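## Task

On the operator panel, push the RETRY key. When the scene ends, RETRY's lamp has to be on, and apart from CALL's lamp no other lamp may be on. Nothing counts if it stays that way only because the robot is holding it. Finish by releasing and moving the hand away.

## Robot and tools

ROBOT. Two five-joint xArm arms, left_arm and right_arm, each ending in a two-finger gripper. Per arm, joints always go in this order: waist (joint1), shoulder (joint2), elbow (joint3), wrist pitch (joint4), wrist roll (joint5). The waist turns about a vertical axis; shoulder, elbow and wrist pitch bend in one vertical plane through that axis; wrist roll spins the gripper about its finger direction. So a hand can only tilt toward or away from its own base, never sideways. Stated joint ranges in radians: waist -6.283 to 6.283, shoulder -2.059 to 2.094, elbow -3.927 to 0.192, wrist pitch -1.693 to 3.142, wrist roll -6.283 to 6.283 (true ends may differ by about 0.010). Base poses in the scene frame: left_arm at (+0.050, +0.281, 0) m, quat_wxyz (+0.996, 0, 0, -0.091); right_arm at (-0.016, -0.374, 0) m, quat_wxyz (+0.997, 0, 0, +0.080).

FRAME. Scene origin sits on the table top midway between the arms; +z up, +x out over the table, left_arm on the +y side. The names left and right say nothing about image sides. Gripper fingers point along the gripper's +z and close along its y. end_effector_position is the point between the pads when closed, about 2 cm behind the fingertips; reported positions get less accurate at long reach.

TASK SETUP. The panel holds four keys in random order, each labelled beside it. A light push on a key turns its lamp on, and a press cannot be reversed, so only touch the correct key. The unused arm may be parked out of the way. Afterwards open or back off and lift the hand clear so nothing is held down.

execute_actions(actions). actions is a list of up to 15 actions; each action is a table of up to 15 rows, one row per 1/30 s step; a short table repeats its final row to fill 15 steps (0.5 s). Every row has exactly 12 numbers in [-1, 1], both arms always: left_arm waist, shoulder, elbow, wrist pitch, wrist roll, opening, then the same six for right_arm. The five joint numbers are offsets, scaled so 1.0 = 2.036 rad, measured from that arm's joint angles at the start of the action (not from the previous row). Opening is absolute: +1 fully open, -1 closed. An action that would push a joint more than 0.010 rad beyond a range end is rejected for both arms; if the first action fails this, or any action is malformed, nothing in the call runs. An empty list just returns the state and images.

move(target, speed, blocking). target is one 12-number row as above; its joint numbers are offsets from the Joint positions in the latest result showing them, so it names a goal, not a step from the current pose. Openings are sent at once. All joints progress together, so hands follow curves. speed, 0.01 to 2 rad/s (default 0.5), caps the joint with the longest way to go; paths take 0.5 to 10 s and stop short if longer. Moves ignore obstacles and the other arm. blocking=false returns after 0.5 s while motion continues; then use wait or stop before sending more. The result adds a move: line with the ending (done, off_target, moving, held, fault), limits=held or limits=none, and each arm's joint farthest from target.

wait(seconds), 0 to 10: lets the scene run holding the last command; returns early if a running move finishes. stop(): brakes a running move, needing some room. zoom_image(camera, region): region [x0, y0, x1, y1] in pixels, at most 504 by 504, of cam_head_left, cam_head_right, cam_high, cam_low, cam_left_wrist or cam_right_wrist (all 504x504). Use it to read key labels and lamps. read_manual(section) only returns licence text. finished_scene(scene) ends the current scene, given its number, and reports success; it cannot be undone.

RESULTS. The state line gives, per arm, end_effector_position (m), end_effector_quat_wxyz and velocities (m/s, rad/s) in the scene frame. Joint positions and Joint velocities list the five joints (rad, rad/s) then the finger pad gap (m; 0.084 fully open). Joint targets shows where joints are currently driven. grip_measured is the measured opening on the command scale. "joint sent to its limit" means a joint was clipped at its end. "joint command not followed" means the clearance check altered targets. Torque readings carry offsets and noise. MOTOR HOT warns from 65 °C; at 80 °C an OVER-TEMPERATURE FAULT brakes that arm.

MOTION LIMITS. Joint targets move at most 3.14 rad/s, stay within 0.623 rad of measured angles, and are scaled back if they would put the hand more than 70 mm from its measured spot, so big changes take several actions. The robot keeps holding its last command while you compose a reply.

AVOID. Pressing hard or fast: contact force rises with speed and with how far the target lies beyond the surface. If contact torque hits a joint's load limit (waist 43.5, shoulder 43.5, elbow 26.1, wrist pitch 17.4, wrist roll 17.4 N m), that arm backs off, freezes for 10 s and drops the rest of the call. Don't let the arms collide or push each other, and don't knock anything off the table; either can end the scene. Brief external tugs on held parts may occur.

Each tool is called after ">>>" as name([rows], argument=value, ...), one row to a line, values as JSON.

## Session

>>> execute_actions(actions=[])

Scene clock: 0.00 s.
left_arm: end_effector_position=(+0.3590, +0.6740, +0.3534) grip_measured=+1.00 end_effector_quat_wxyz=(-0.182, +0.719, +0.446, +0.502) end_effector_velocity=(-0.000, -0.000, +0.000) end_effector_angular_velocity=(+0.000, -0.001, +0.000) | right_arm: end_effector_position=(+0.3784, -0.3113, +0.2492) grip_measured=+1.00 end_effector_quat_wxyz=(+0.000, +0.997, +0.077, -0.001) end_effector_velocity=(-0.000, +0.000, -0.000) end_effector_angular_velocity=(-0.000, +0.001, +0.001)
Joint names: [waist, shoulder, elbow, wrist pitch, wrist roll]
Joint positions: left_arm=[ 1.086 -0.451 -0.446 -0.23  -0.207  0.084] | right_arm=[-0.003 -0.264 -0.928  1.194  0.003  0.084]
Joint velocities: left_arm=[ 0.    -0.001  0.    -0.    -0.001 -0.   ] | right_arm=[ 0.001  0.    -0.     0.001  0.    -0.   ]
Joint torques (N m, as the arm reports them, + toward a larger angle): no reading
Motor temperatures (°C, as the motors report them): left_arm=[23 30 22 28 30] | right_arm=[24 26 27 33 31]
Joint targets: left_arm=[1.086 -0.451 -0.446 -0.230 -0.207] | right_arm=[-0.003 -0.264 -0.928 1.194 0.003]

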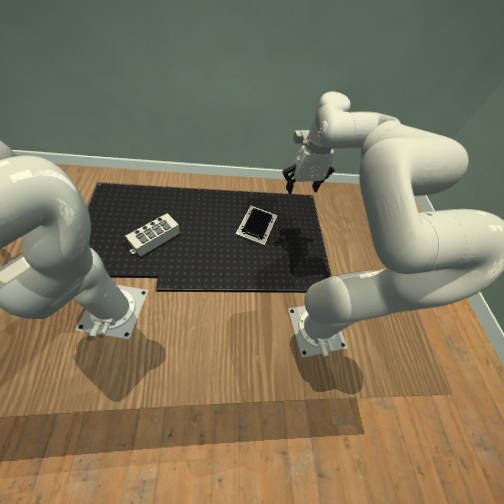

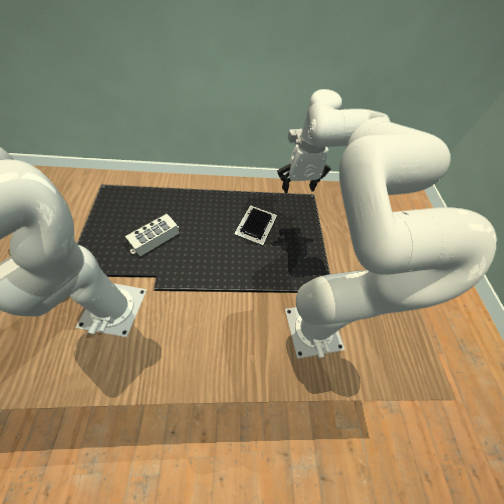

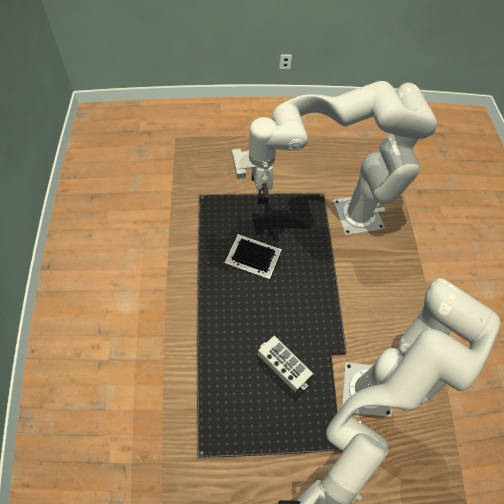

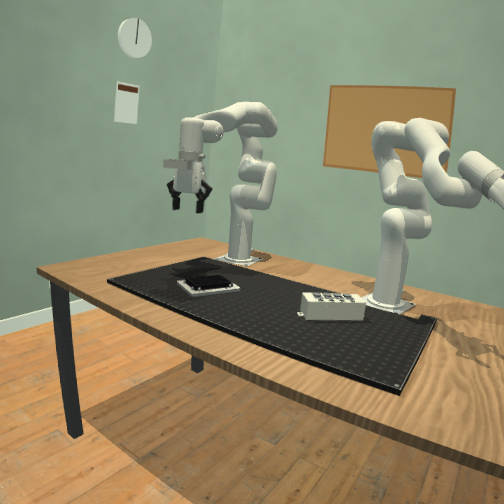

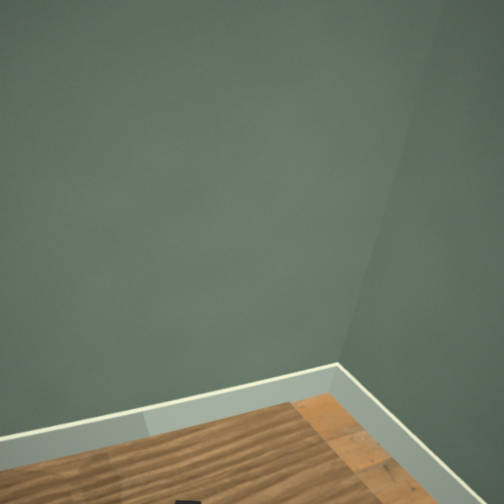

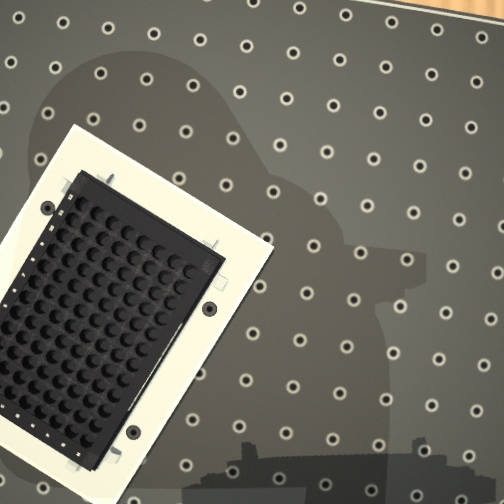

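>>> zoom_image(camera="cam_high", region=[230, 310, 340, 420])

Region (230, 310, 340, 420) of cam_high's 504x504 image, scaled by 4.582, with more detail than that image has.

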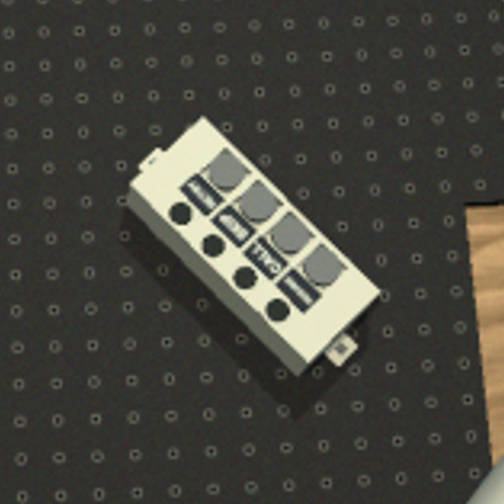

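>>> move(target=[-0.255,-0.024,-0.066,0.643,0.1,-1,0,0,0,0,0,1], speed=1)

Scene clock: 10.10 s.
left_arm: end_effector_position=(+0.3514, +0.4035, +0.1977) grip_measured=-1.00 end_effector_quat_wxyz=(-0.000, +0.981, +0.193, +0.000) end_effector_velocity=(-0.000, -0.001, -0.000) end_effector_angular_velocity=(-0.001, +0.002, -0.003) | right_arm: end_effector_position=(+0.3784, -0.3113, +0.2492) grip_measured=+1.00 end_effector_quat_wxyz=(+0.000, +0.997, +0.077, -0.001) end_effector_velocity=(-0.000, -0.001, -0.000) end_effector_angular_velocity=(-0.000, +0.001, -0.002)
Joint names: [waist, shoulder, elbow, wrist pitch, wrist roll]
Joint positions: left_arm=[ 0.567 -0.499 -0.58   1.079 -0.003  0.   ] | right_arm=[-0.003 -0.264 -0.928  1.194  0.003  0.084]
Joint velocities: left_arm=[-0.002  0.001  0.     0.001  0.001  0.   ] | right_arm=[-0.002 -0.     0.001  0.     0.     0.   ]
Joint torques (N m, as the arm reports them, + toward a larger angle): left_arm=[  1.16 -12.46 -20.12  -1.37  -0.15] | right_arm=[ -1.76 -11.35 -16.94  -0.95   0.84]
Motor temperatures (°C, as the motors report them): left_arm=[23 30 23 28 30] | right_arm=[24 26 28 33 31]
Joint targets: left_arm=[0.566 -0.499 -0.580 1.079 -0.003] | right_arm=[-0.003 -0.264 -0.928 1.194 0.003]
move: done; limits=none; left_arm: farthest joint: the waist, 0.000 radians from its target (0.519 radians at the start); right_arm: farthest joint: the waist, 0.000 radians from its target (0.000 radians at the start)

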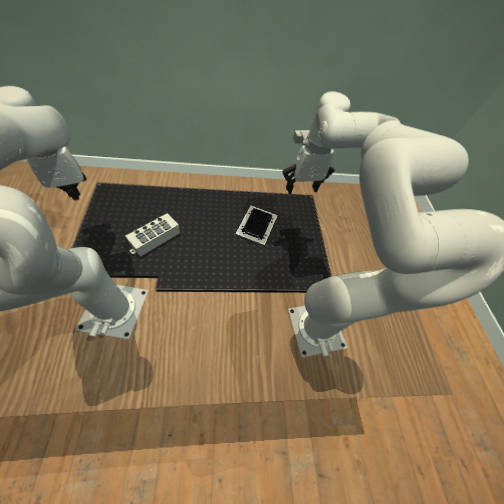

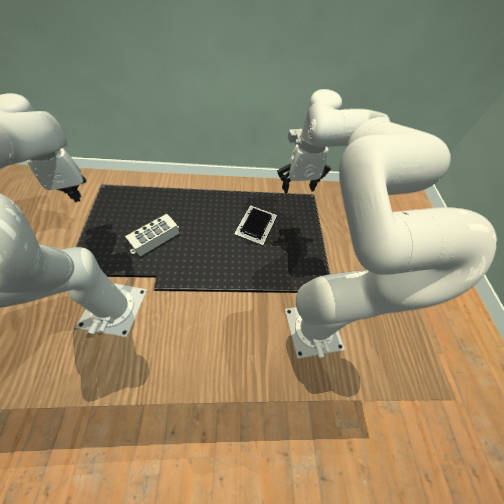

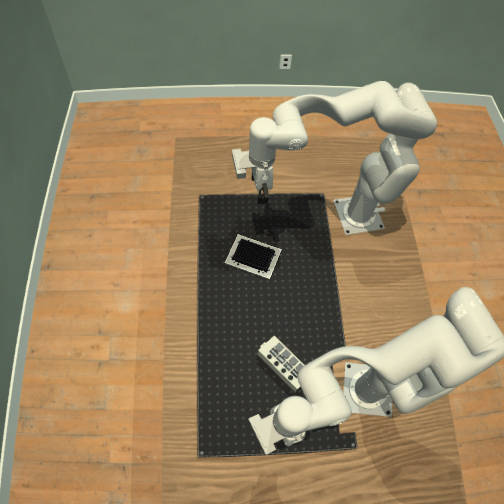

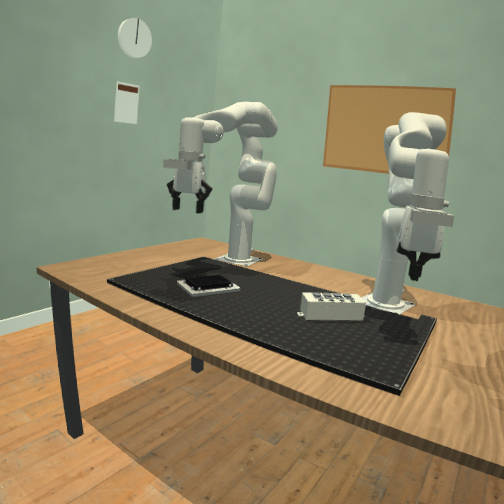

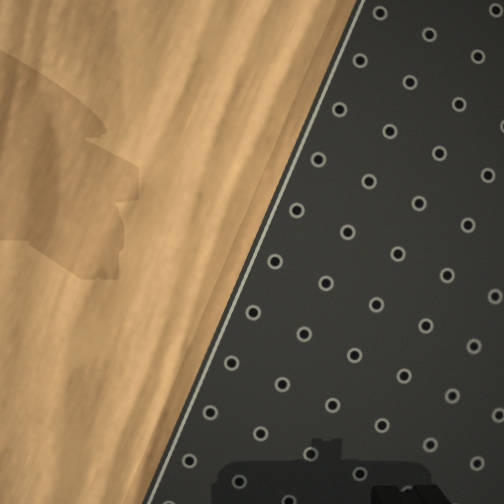

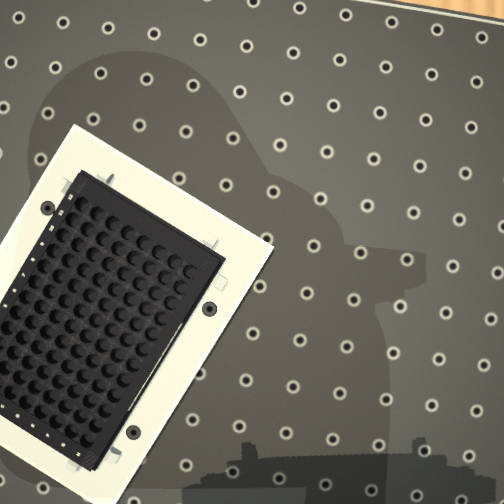

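>>> move(target=[-0.38,-0.05,0,0.05,0,-1,0,0,0,0,0,1], speed=1)

>>> zoom_image(camera="cam_left_wrist", region=[0, 0, 504, 504])

Scene clock: 14.60 s.
left_arm: end_effector_position=(+0.3327, +0.1657, +0.2220) grip_measured=-1.00 end_effector_quat_wxyz=(+0.000, +0.982, -0.191, +0.000) end_effector_velocity=(-0.001, -0.001, -0.000) end_effector_angular_velocity=(+0.000, +0.001, -0.004) | right_arm: end_effector_position=(+0.3784, -0.3113, +0.2492) grip_measured=+1.00 end_effector_quat_wxyz=(+0.000, +0.997, +0.077, -0.001) end_effector_velocity=(-0.000, +0.000, -0.000) end_effector_angular_velocity=(-0.000, +0.000, +0.001)
Joint names: [waist, shoulder, elbow, wrist pitch, wrist roll]
Joint positions: left_arm=[-0.206 -0.601 -0.58   1.181 -0.003  0.   ] | right_arm=[-0.003 -0.264 -0.928  1.194  0.003  0.084]
Joint velocities: left_arm=[-0.004  0.     0.     0.    -0.     0.   ] | right_arm=[ 0.    -0.     0.001 -0.    -0.001  0.   ]
Joint torques (N m, as the arm reports them, + toward a larger angle): left_arm=[  0.95 -10.55 -20.4   -1.36  -0.07] | right_arm=[ -1.33 -11.06 -16.53  -1.2    0.85]
Motor temperatures (°C, as the motors report them): left_arm=[23 30 24 28 30] | right_arm=[24 26 28 33 31]
Joint targets: left_arm=[-0.207 -0.601 -0.580 1.181 -0.003] | right_arm=[-0.003 -0.264 -0.928 1.194 0.003]
move: done; limits=none; left_arm: farthest joint: the waist, 0.000 radians from its target (0.773 radians at the start); right_arm: farthest joint: the waist, 0.000 radians from its target (0.000 radians at the start)

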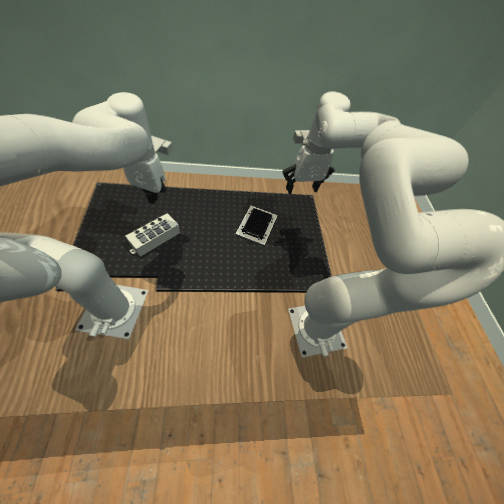

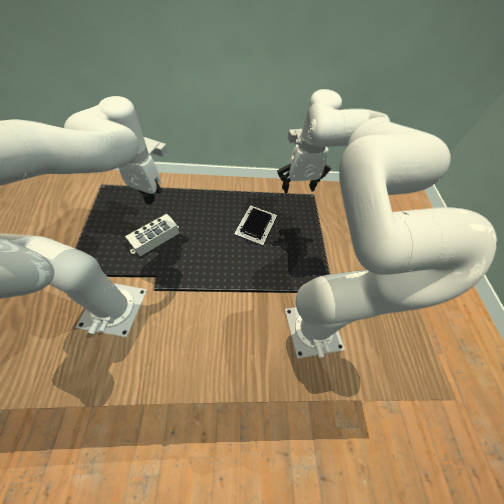

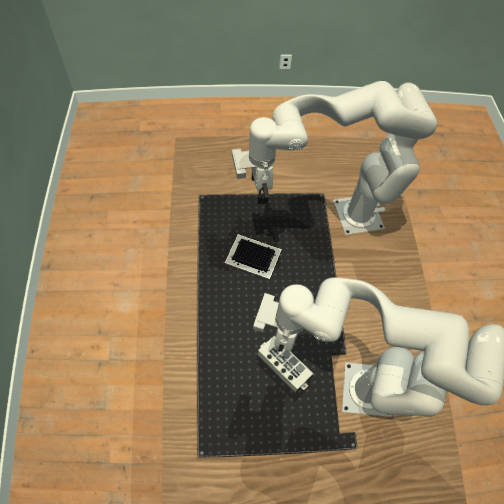

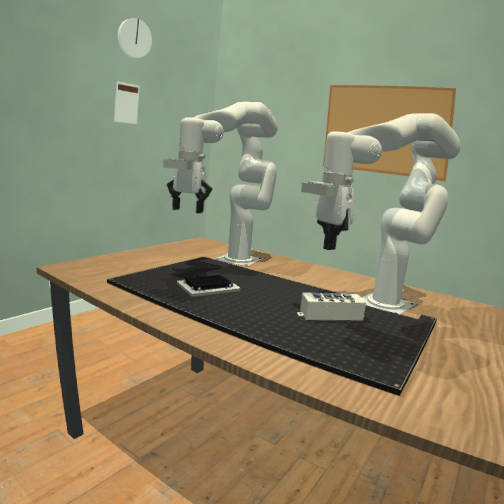

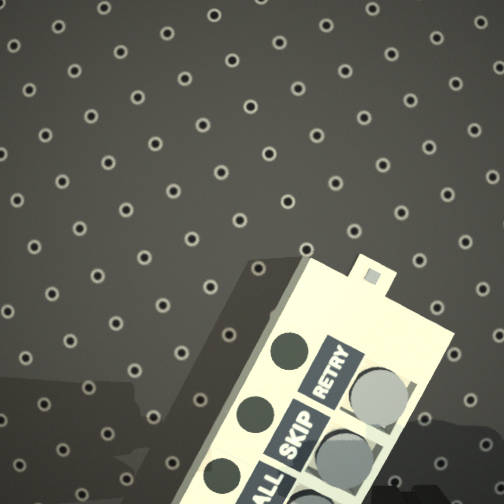

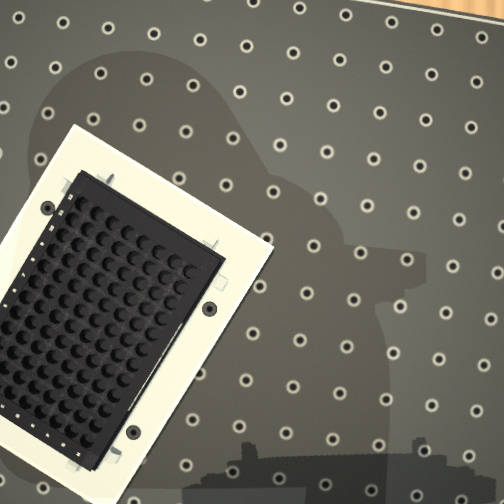

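Region (0, 0, 504, 504) of cam_left_wrist's 504x504 image, scaled by 1.000.

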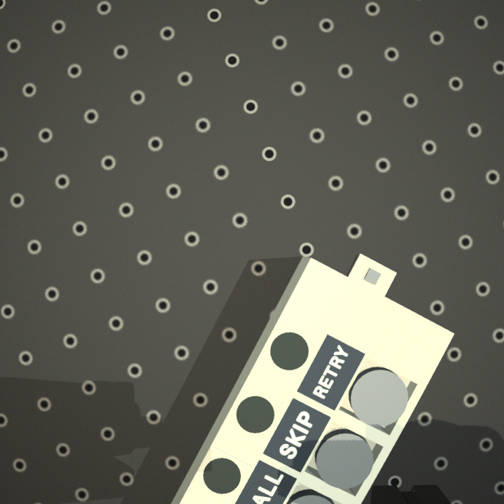

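>>> move(target=[-0.034,0.1007,0.0953,-0.196,0,-1,0,0,0,0,0,1], speed=0.6)

Scene clock: 24.50 s.
left_arm: end_effector_position=(+0.3300, +0.1435, +0.1106) grip_measured=-1.00 end_effector_quat_wxyz=(+0.000, +0.974, -0.225, +0.001) end_effector_velocity=(-0.001, +0.000, -0.002) end_effector_angular_velocity=(+0.001, +0.003, -0.001) | right_arm: end_effector_position=(+0.3784, -0.3113, +0.2492) grip_measured=+1.00 end_effector_quat_wxyz=(+0.000, +0.997, +0.077, -0.001) end_effector_velocity=(+0.000, +0.000, +0.000) end_effector_angular_velocity=(+0.000, -0.001, +0.001)
Joint names: [waist, shoulder, elbow, wrist pitch, wrist roll]
Joint positions: left_arm=[-0.275 -0.397 -0.386  0.782 -0.003  0.   ] | right_arm=[-0.003 -0.264 -0.928  1.194  0.003  0.084]
Joint velocities: left_arm=[-0.001  0.002  0.003 -0.001  0.     0.   ] | right_arm=[ 0.001 -0.    -0.001 -0.001  0.    -0.   ]
Joint torques (N m, as the arm reports them, + toward a larger angle): left_arm=[  0.92 -13.02 -17.79  -1.4   -0.02] | right_arm=[ -1.9  -11.16 -16.87  -0.91   1.08]
Motor temperatures (°C, as the motors report them): left_arm=[23 30 24 28 30] | right_arm=[24 26 29 33 31]
Joint targets: left_arm=[-0.276 -0.396 -0.386 0.782 -0.003] | right_arm=[-0.003 -0.264 -0.928 1.194 0.003]
move: done; limits=none; left_arm: farthest joint: the shoulder, 0.001 radians from its target (0.205 radians at the start); right_arm: farthest joint: the waist, 0.000 radians from its target (0.000 radians at the start)

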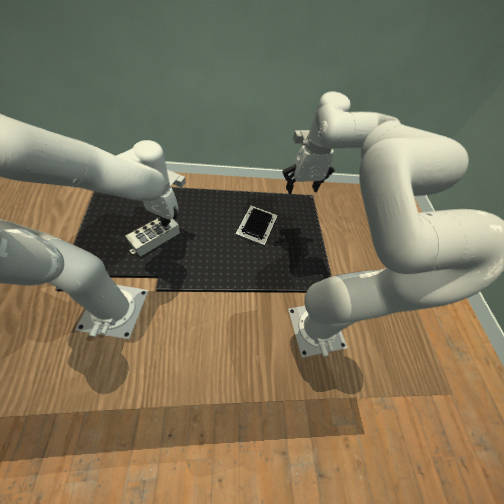

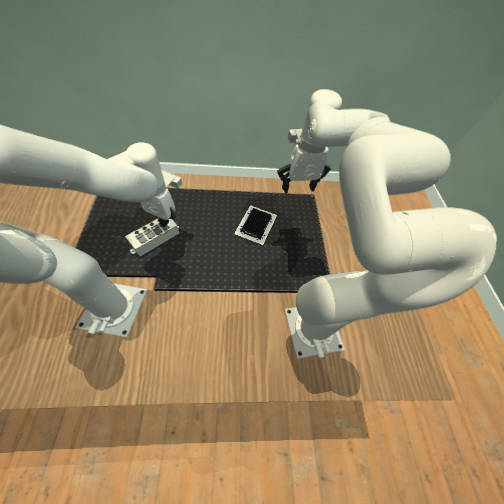

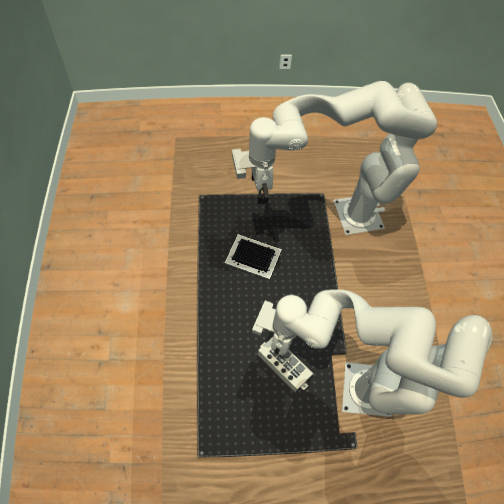

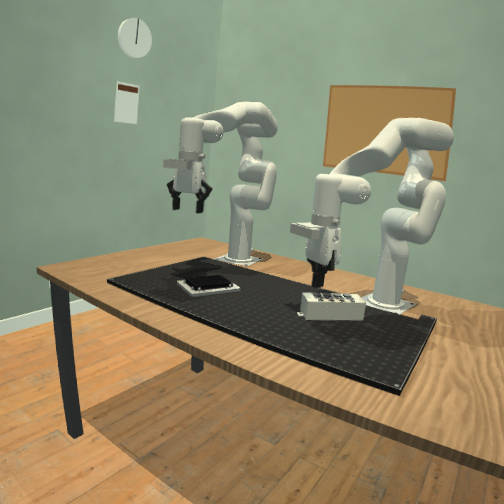

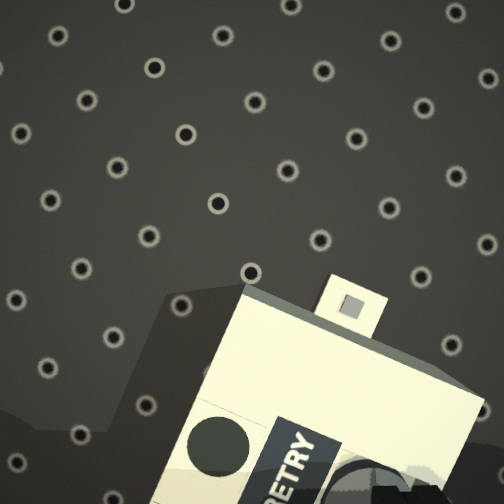

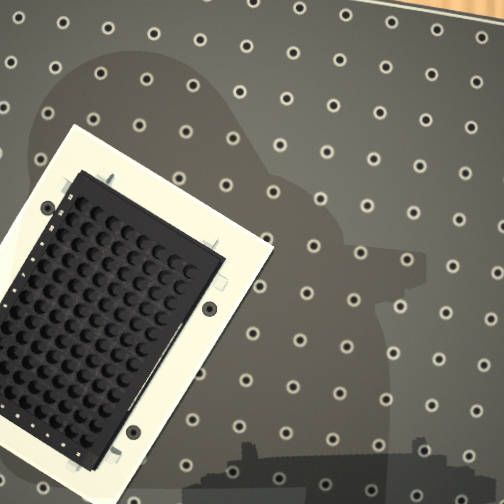

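>>> move(target=[0.005,0.0315,0.008,-0.0395,0,-1,0,0,0,0,0,1], speed=0.08)

Scene clock: 28.67 s.
left_arm: end_effector_position=(+0.3335, +0.1453, +0.0907) grip_measured=-1.00 end_effector_quat_wxyz=(+0.000, +0.975, -0.220, +0.001) end_effector_velocity=(-0.001, +0.000, -0.001) end_effector_angular_velocity=(+0.001, +0.002, +0.001) | right_arm: end_effector_position=(+0.3784, -0.3113, +0.2492) grip_measured=+1.00 end_effector_quat_wxyz=(+0.000, +0.997, +0.077, -0.001) end_effector_velocity=(-0.000, -0.001, -0.000) end_effector_angular_velocity=(-0.000, +0.000, -0.000)
Joint names: [waist, shoulder, elbow, wrist pitch, wrist roll]
Joint positions: left_arm=[-0.265 -0.333 -0.37   0.701 -0.003  0.   ] | right_arm=[-0.003 -0.264 -0.928  1.194  0.003  0.084]
Joint velocities: left_arm=[ 0.     0.002  0.001 -0.    -0.001  0.   ] | right_arm=[-0.001  0.     0.    -0.    -0.001  0.   ]
Joint torques (N m, as the arm reports them, + toward a larger angle): left_arm=[  1.26 -13.34 -16.99  -1.4   -0.09] | right_arm=[ -1.68 -10.75 -16.73  -0.92   1.01]
Motor temperatures (°C, as the motors report them): left_arm=[23 30 24 28 30] | right_arm=[24 26 29 33 31]
Joint targets: left_arm=[-0.265 -0.332 -0.370 0.701 -0.003] | right_arm=[-0.003 -0.264 -0.928 1.194 0.003]
move: done; limits=none; left_arm: farthest joint: the waist, 0.000 radians from its target (0.011 radians at the start); right_arm: farthest joint: the waist, 0.000 radians from its target (0.000 radians at the start)

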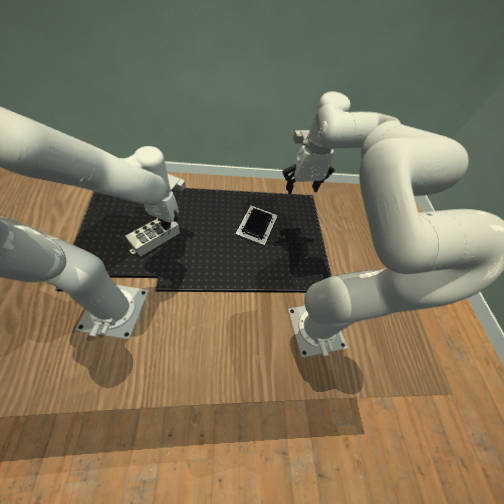

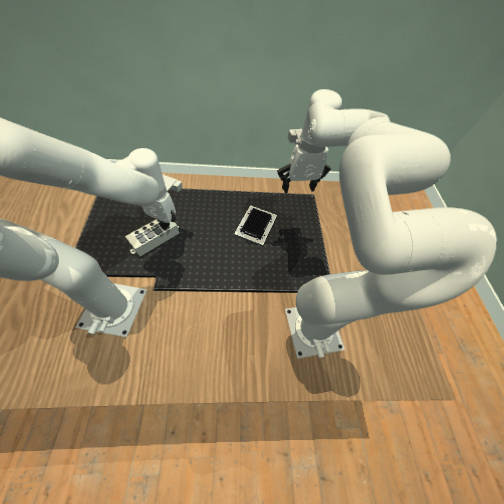

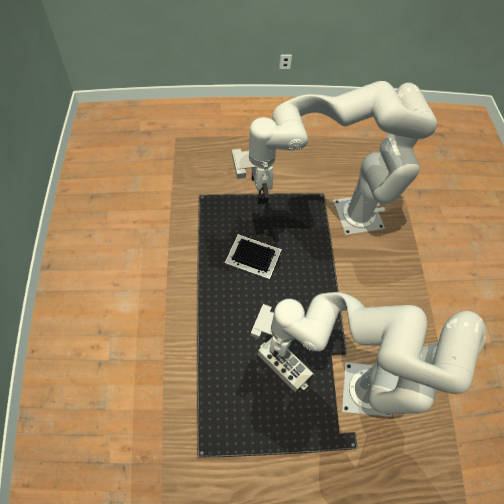

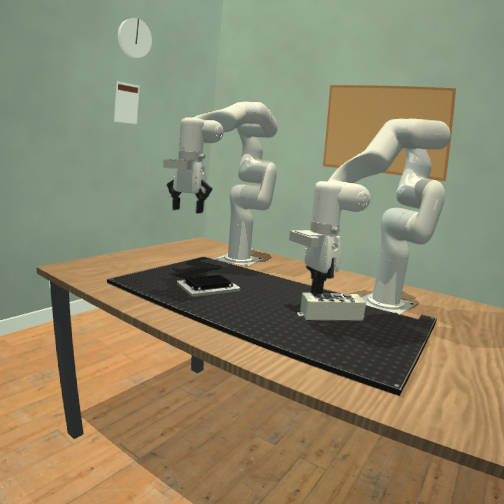

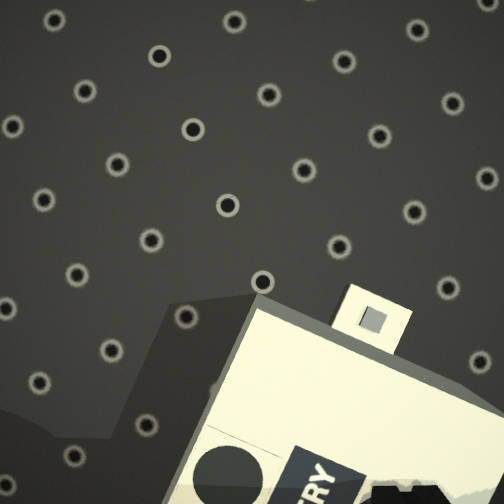

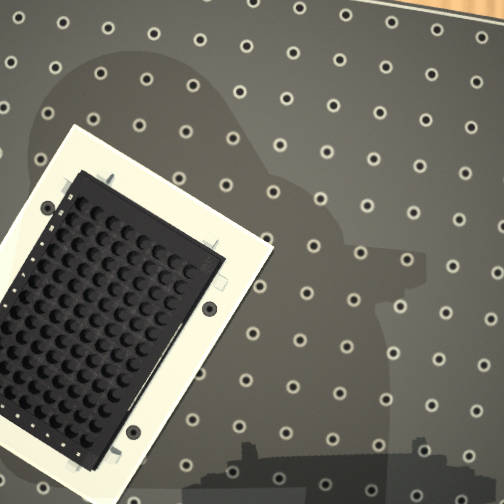

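Another 1.5 cm straight down.

>>> move(target=[0,0.016,0.012,-0.028,0,-1,0,0,0,0,0,1], speed=0.06)

Scene clock: 31.90 s.
left_arm: end_effector_position=(+0.3399, +0.1422, +0.0852) grip_measured=-1.00 end_effector_quat_wxyz=(+0.003, +0.975, -0.220, +0.013) end_effector_velocity=(+0.000, -0.000, -0.000) end_effector_angular_velocity=(-0.000, -0.001, -0.001) | right_arm: end_effector_position=(+0.3784, -0.3113, +0.2492) grip_measured=+1.00 end_effector_quat_wxyz=(+0.000, +0.997, +0.077, -0.001) end_effector_velocity=(+0.000, +0.000, -0.000) end_effector_angular_velocity=(+0.000, -0.000, +0.001)
Joint names: [waist, shoulder, elbow, wrist pitch, wrist roll]
Joint positions: left_arm=[-0.265 -0.307 -0.365  0.645 -0.003  0.   ] | right_arm=[-0.003 -0.264 -0.928  1.194  0.003  0.084]
Joint velocities: left_arm=[-0.    -0.     0.    -0.001  0.001  0.   ] | right_arm=[ 0.    -0.     0.    -0.    -0.001 -0.   ]
Joint torques (N m, as the arm reports them, + toward a larger angle): left_arm=[ 1.12 14.2  10.1  -0.08 -0.06] | right_arm=[ -2.   -10.9  -16.78  -0.83   0.97]
Motor temperatures (°C, as the motors report them): left_arm=[23 30 24 28 30] | right_arm=[24 26 29 33 31]
Joint targets: left_arm=[-0.265 -0.300 -0.346 0.644 -0.003] | right_arm=[-0.003 -0.264 -0.928 1.194 0.003]
move: off_target (left_arm); limits=none; left_arm: farthest joint: the elbow, 0.019 radians from its target (0.025 radians at the start); right_arm: farthest joint: the waist, 0.000 radians from its target (0.000 radians at the start)

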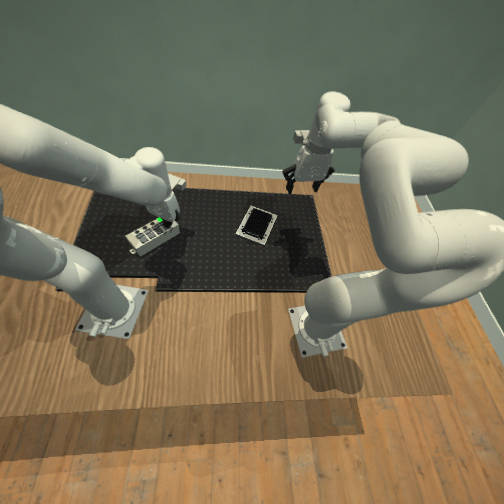

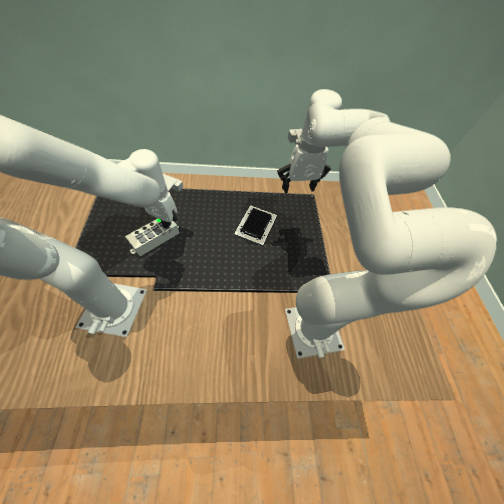

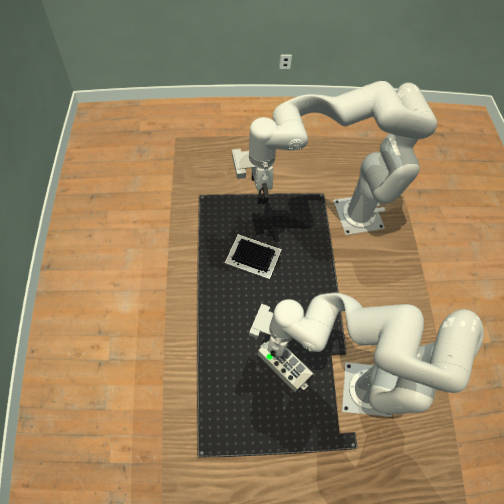

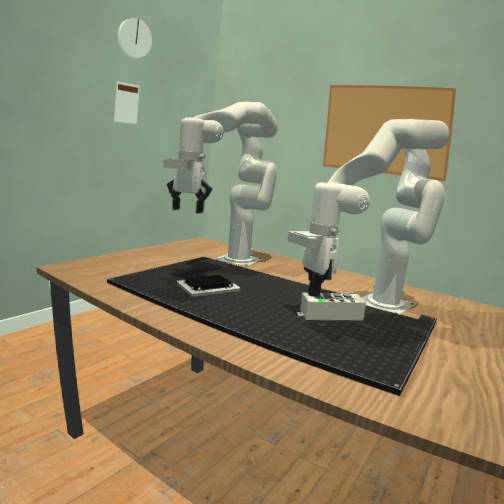

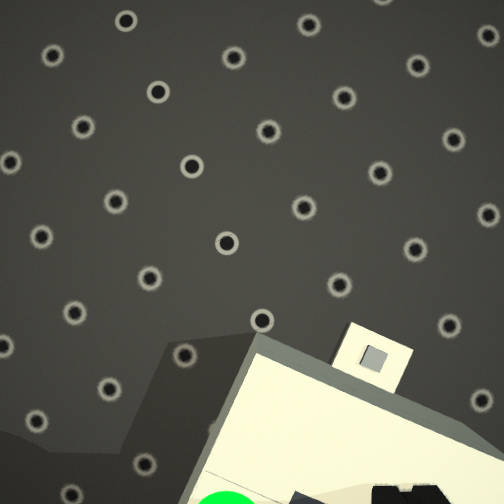

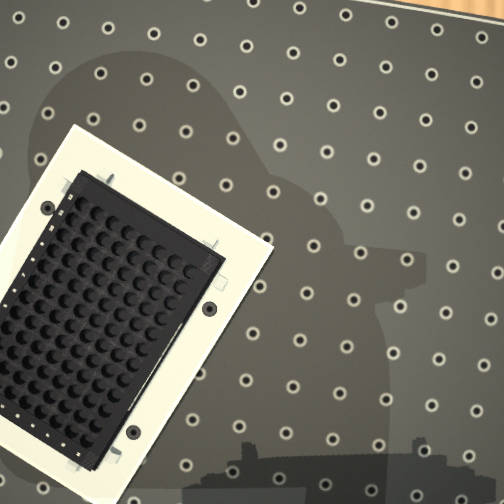

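>>> move(target=[0,-0.12,-0.08,0.2,0,-1,0,0,0,0,0,1], speed=0.5)

>>> finished_scene(scene=1)

Scene clock: 35.20 s.
left_arm: end_effector_position=(+0.3364, +0.1439, +0.1944) grip_measured=-1.00 end_effector_quat_wxyz=(+0.003, +0.975, -0.220, +0.013) end_effector_velocity=(+0.001, -0.000, +0.002) end_effector_angular_velocity=(-0.002, -0.004, +0.001) | right_arm: end_effector_position=(+0.3784, -0.3113, +0.2492) grip_measured=+1.00 end_effector_quat_wxyz=(+0.000, +0.997, +0.077, -0.001) end_effector_velocity=(+0.000, +0.000, +0.000) end_effector_angular_velocity=(+0.000, -0.000, -0.001)
Joint names: [waist, shoulder, elbow, wrist pitch, wrist roll]
Joint positions: left_arm=[-0.265 -0.551 -0.527  1.052 -0.003  0.   ] | right_arm=[-0.003 -0.264 -0.928  1.194  0.003  0.084]
Joint velocities: left_arm=[ 0.    -0.003 -0.003  0.    -0.001  0.   ] | right_arm=[ 0.     0.    -0.     0.     0.001  0.   ]
Joint torques (N m, as the arm reports them, + toward a larger angle): left_arm=[  0.97 -11.06 -20.04  -1.45  -0.12] | right_arm=[ -1.75 -11.2  -17.03  -0.89   0.79]
Motor temperatures (°C, as the motors report them): left_arm=[23 30 24 28 30] | right_arm=[24 26 29 33 31]
Joint targets: left_arm=[-0.265 -0.551 -0.528 1.052 -0.003] | right_arm=[-0.003 -0.264 -0.928 1.194 0.003]
move: done; limits=none; left_arm: farthest joint: the elbow, 0.001 radians from its target (0.163 radians at the start); right_arm: farthest joint: the waist, 0.000 radians from its target (0.000 radians at the start)

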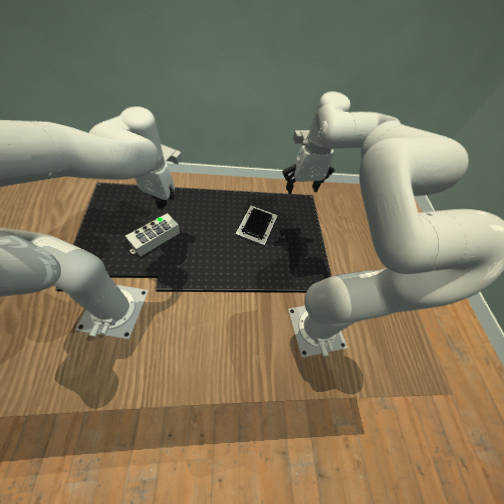

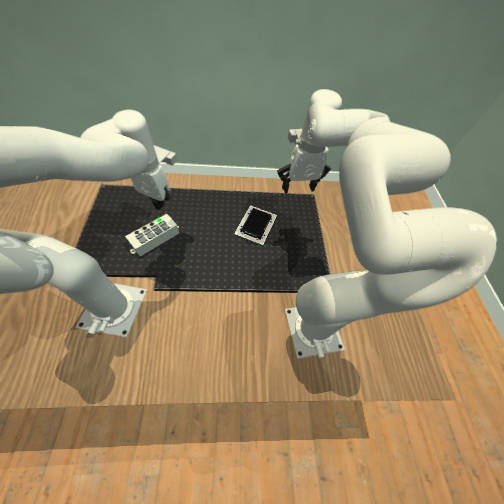

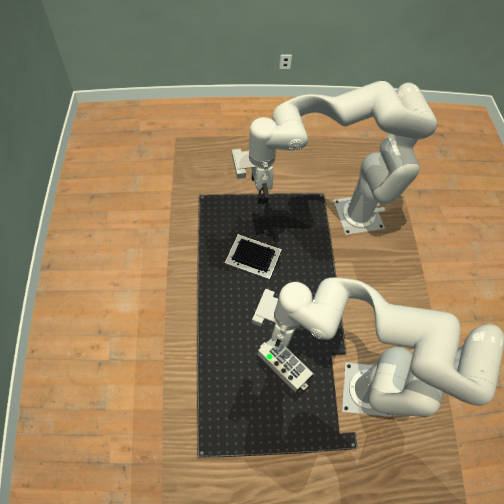

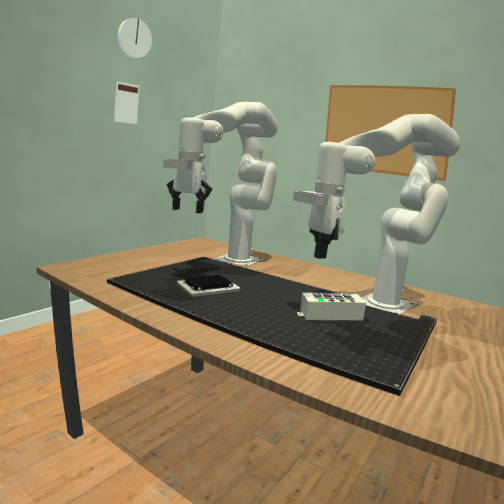

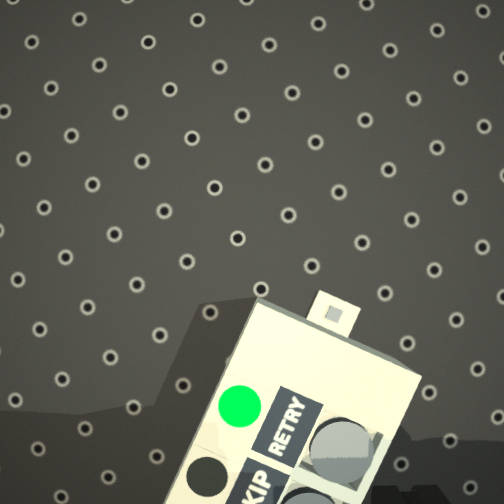

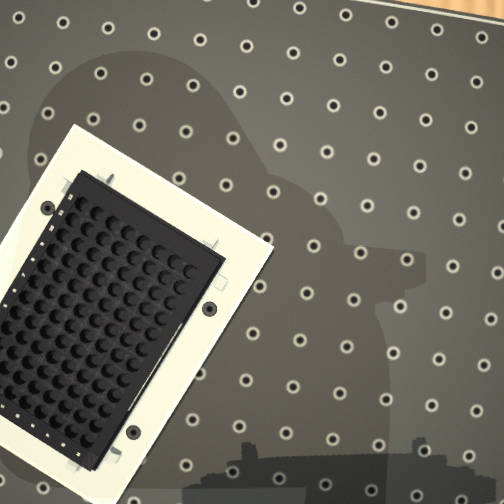

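The scene is finished: the task was done.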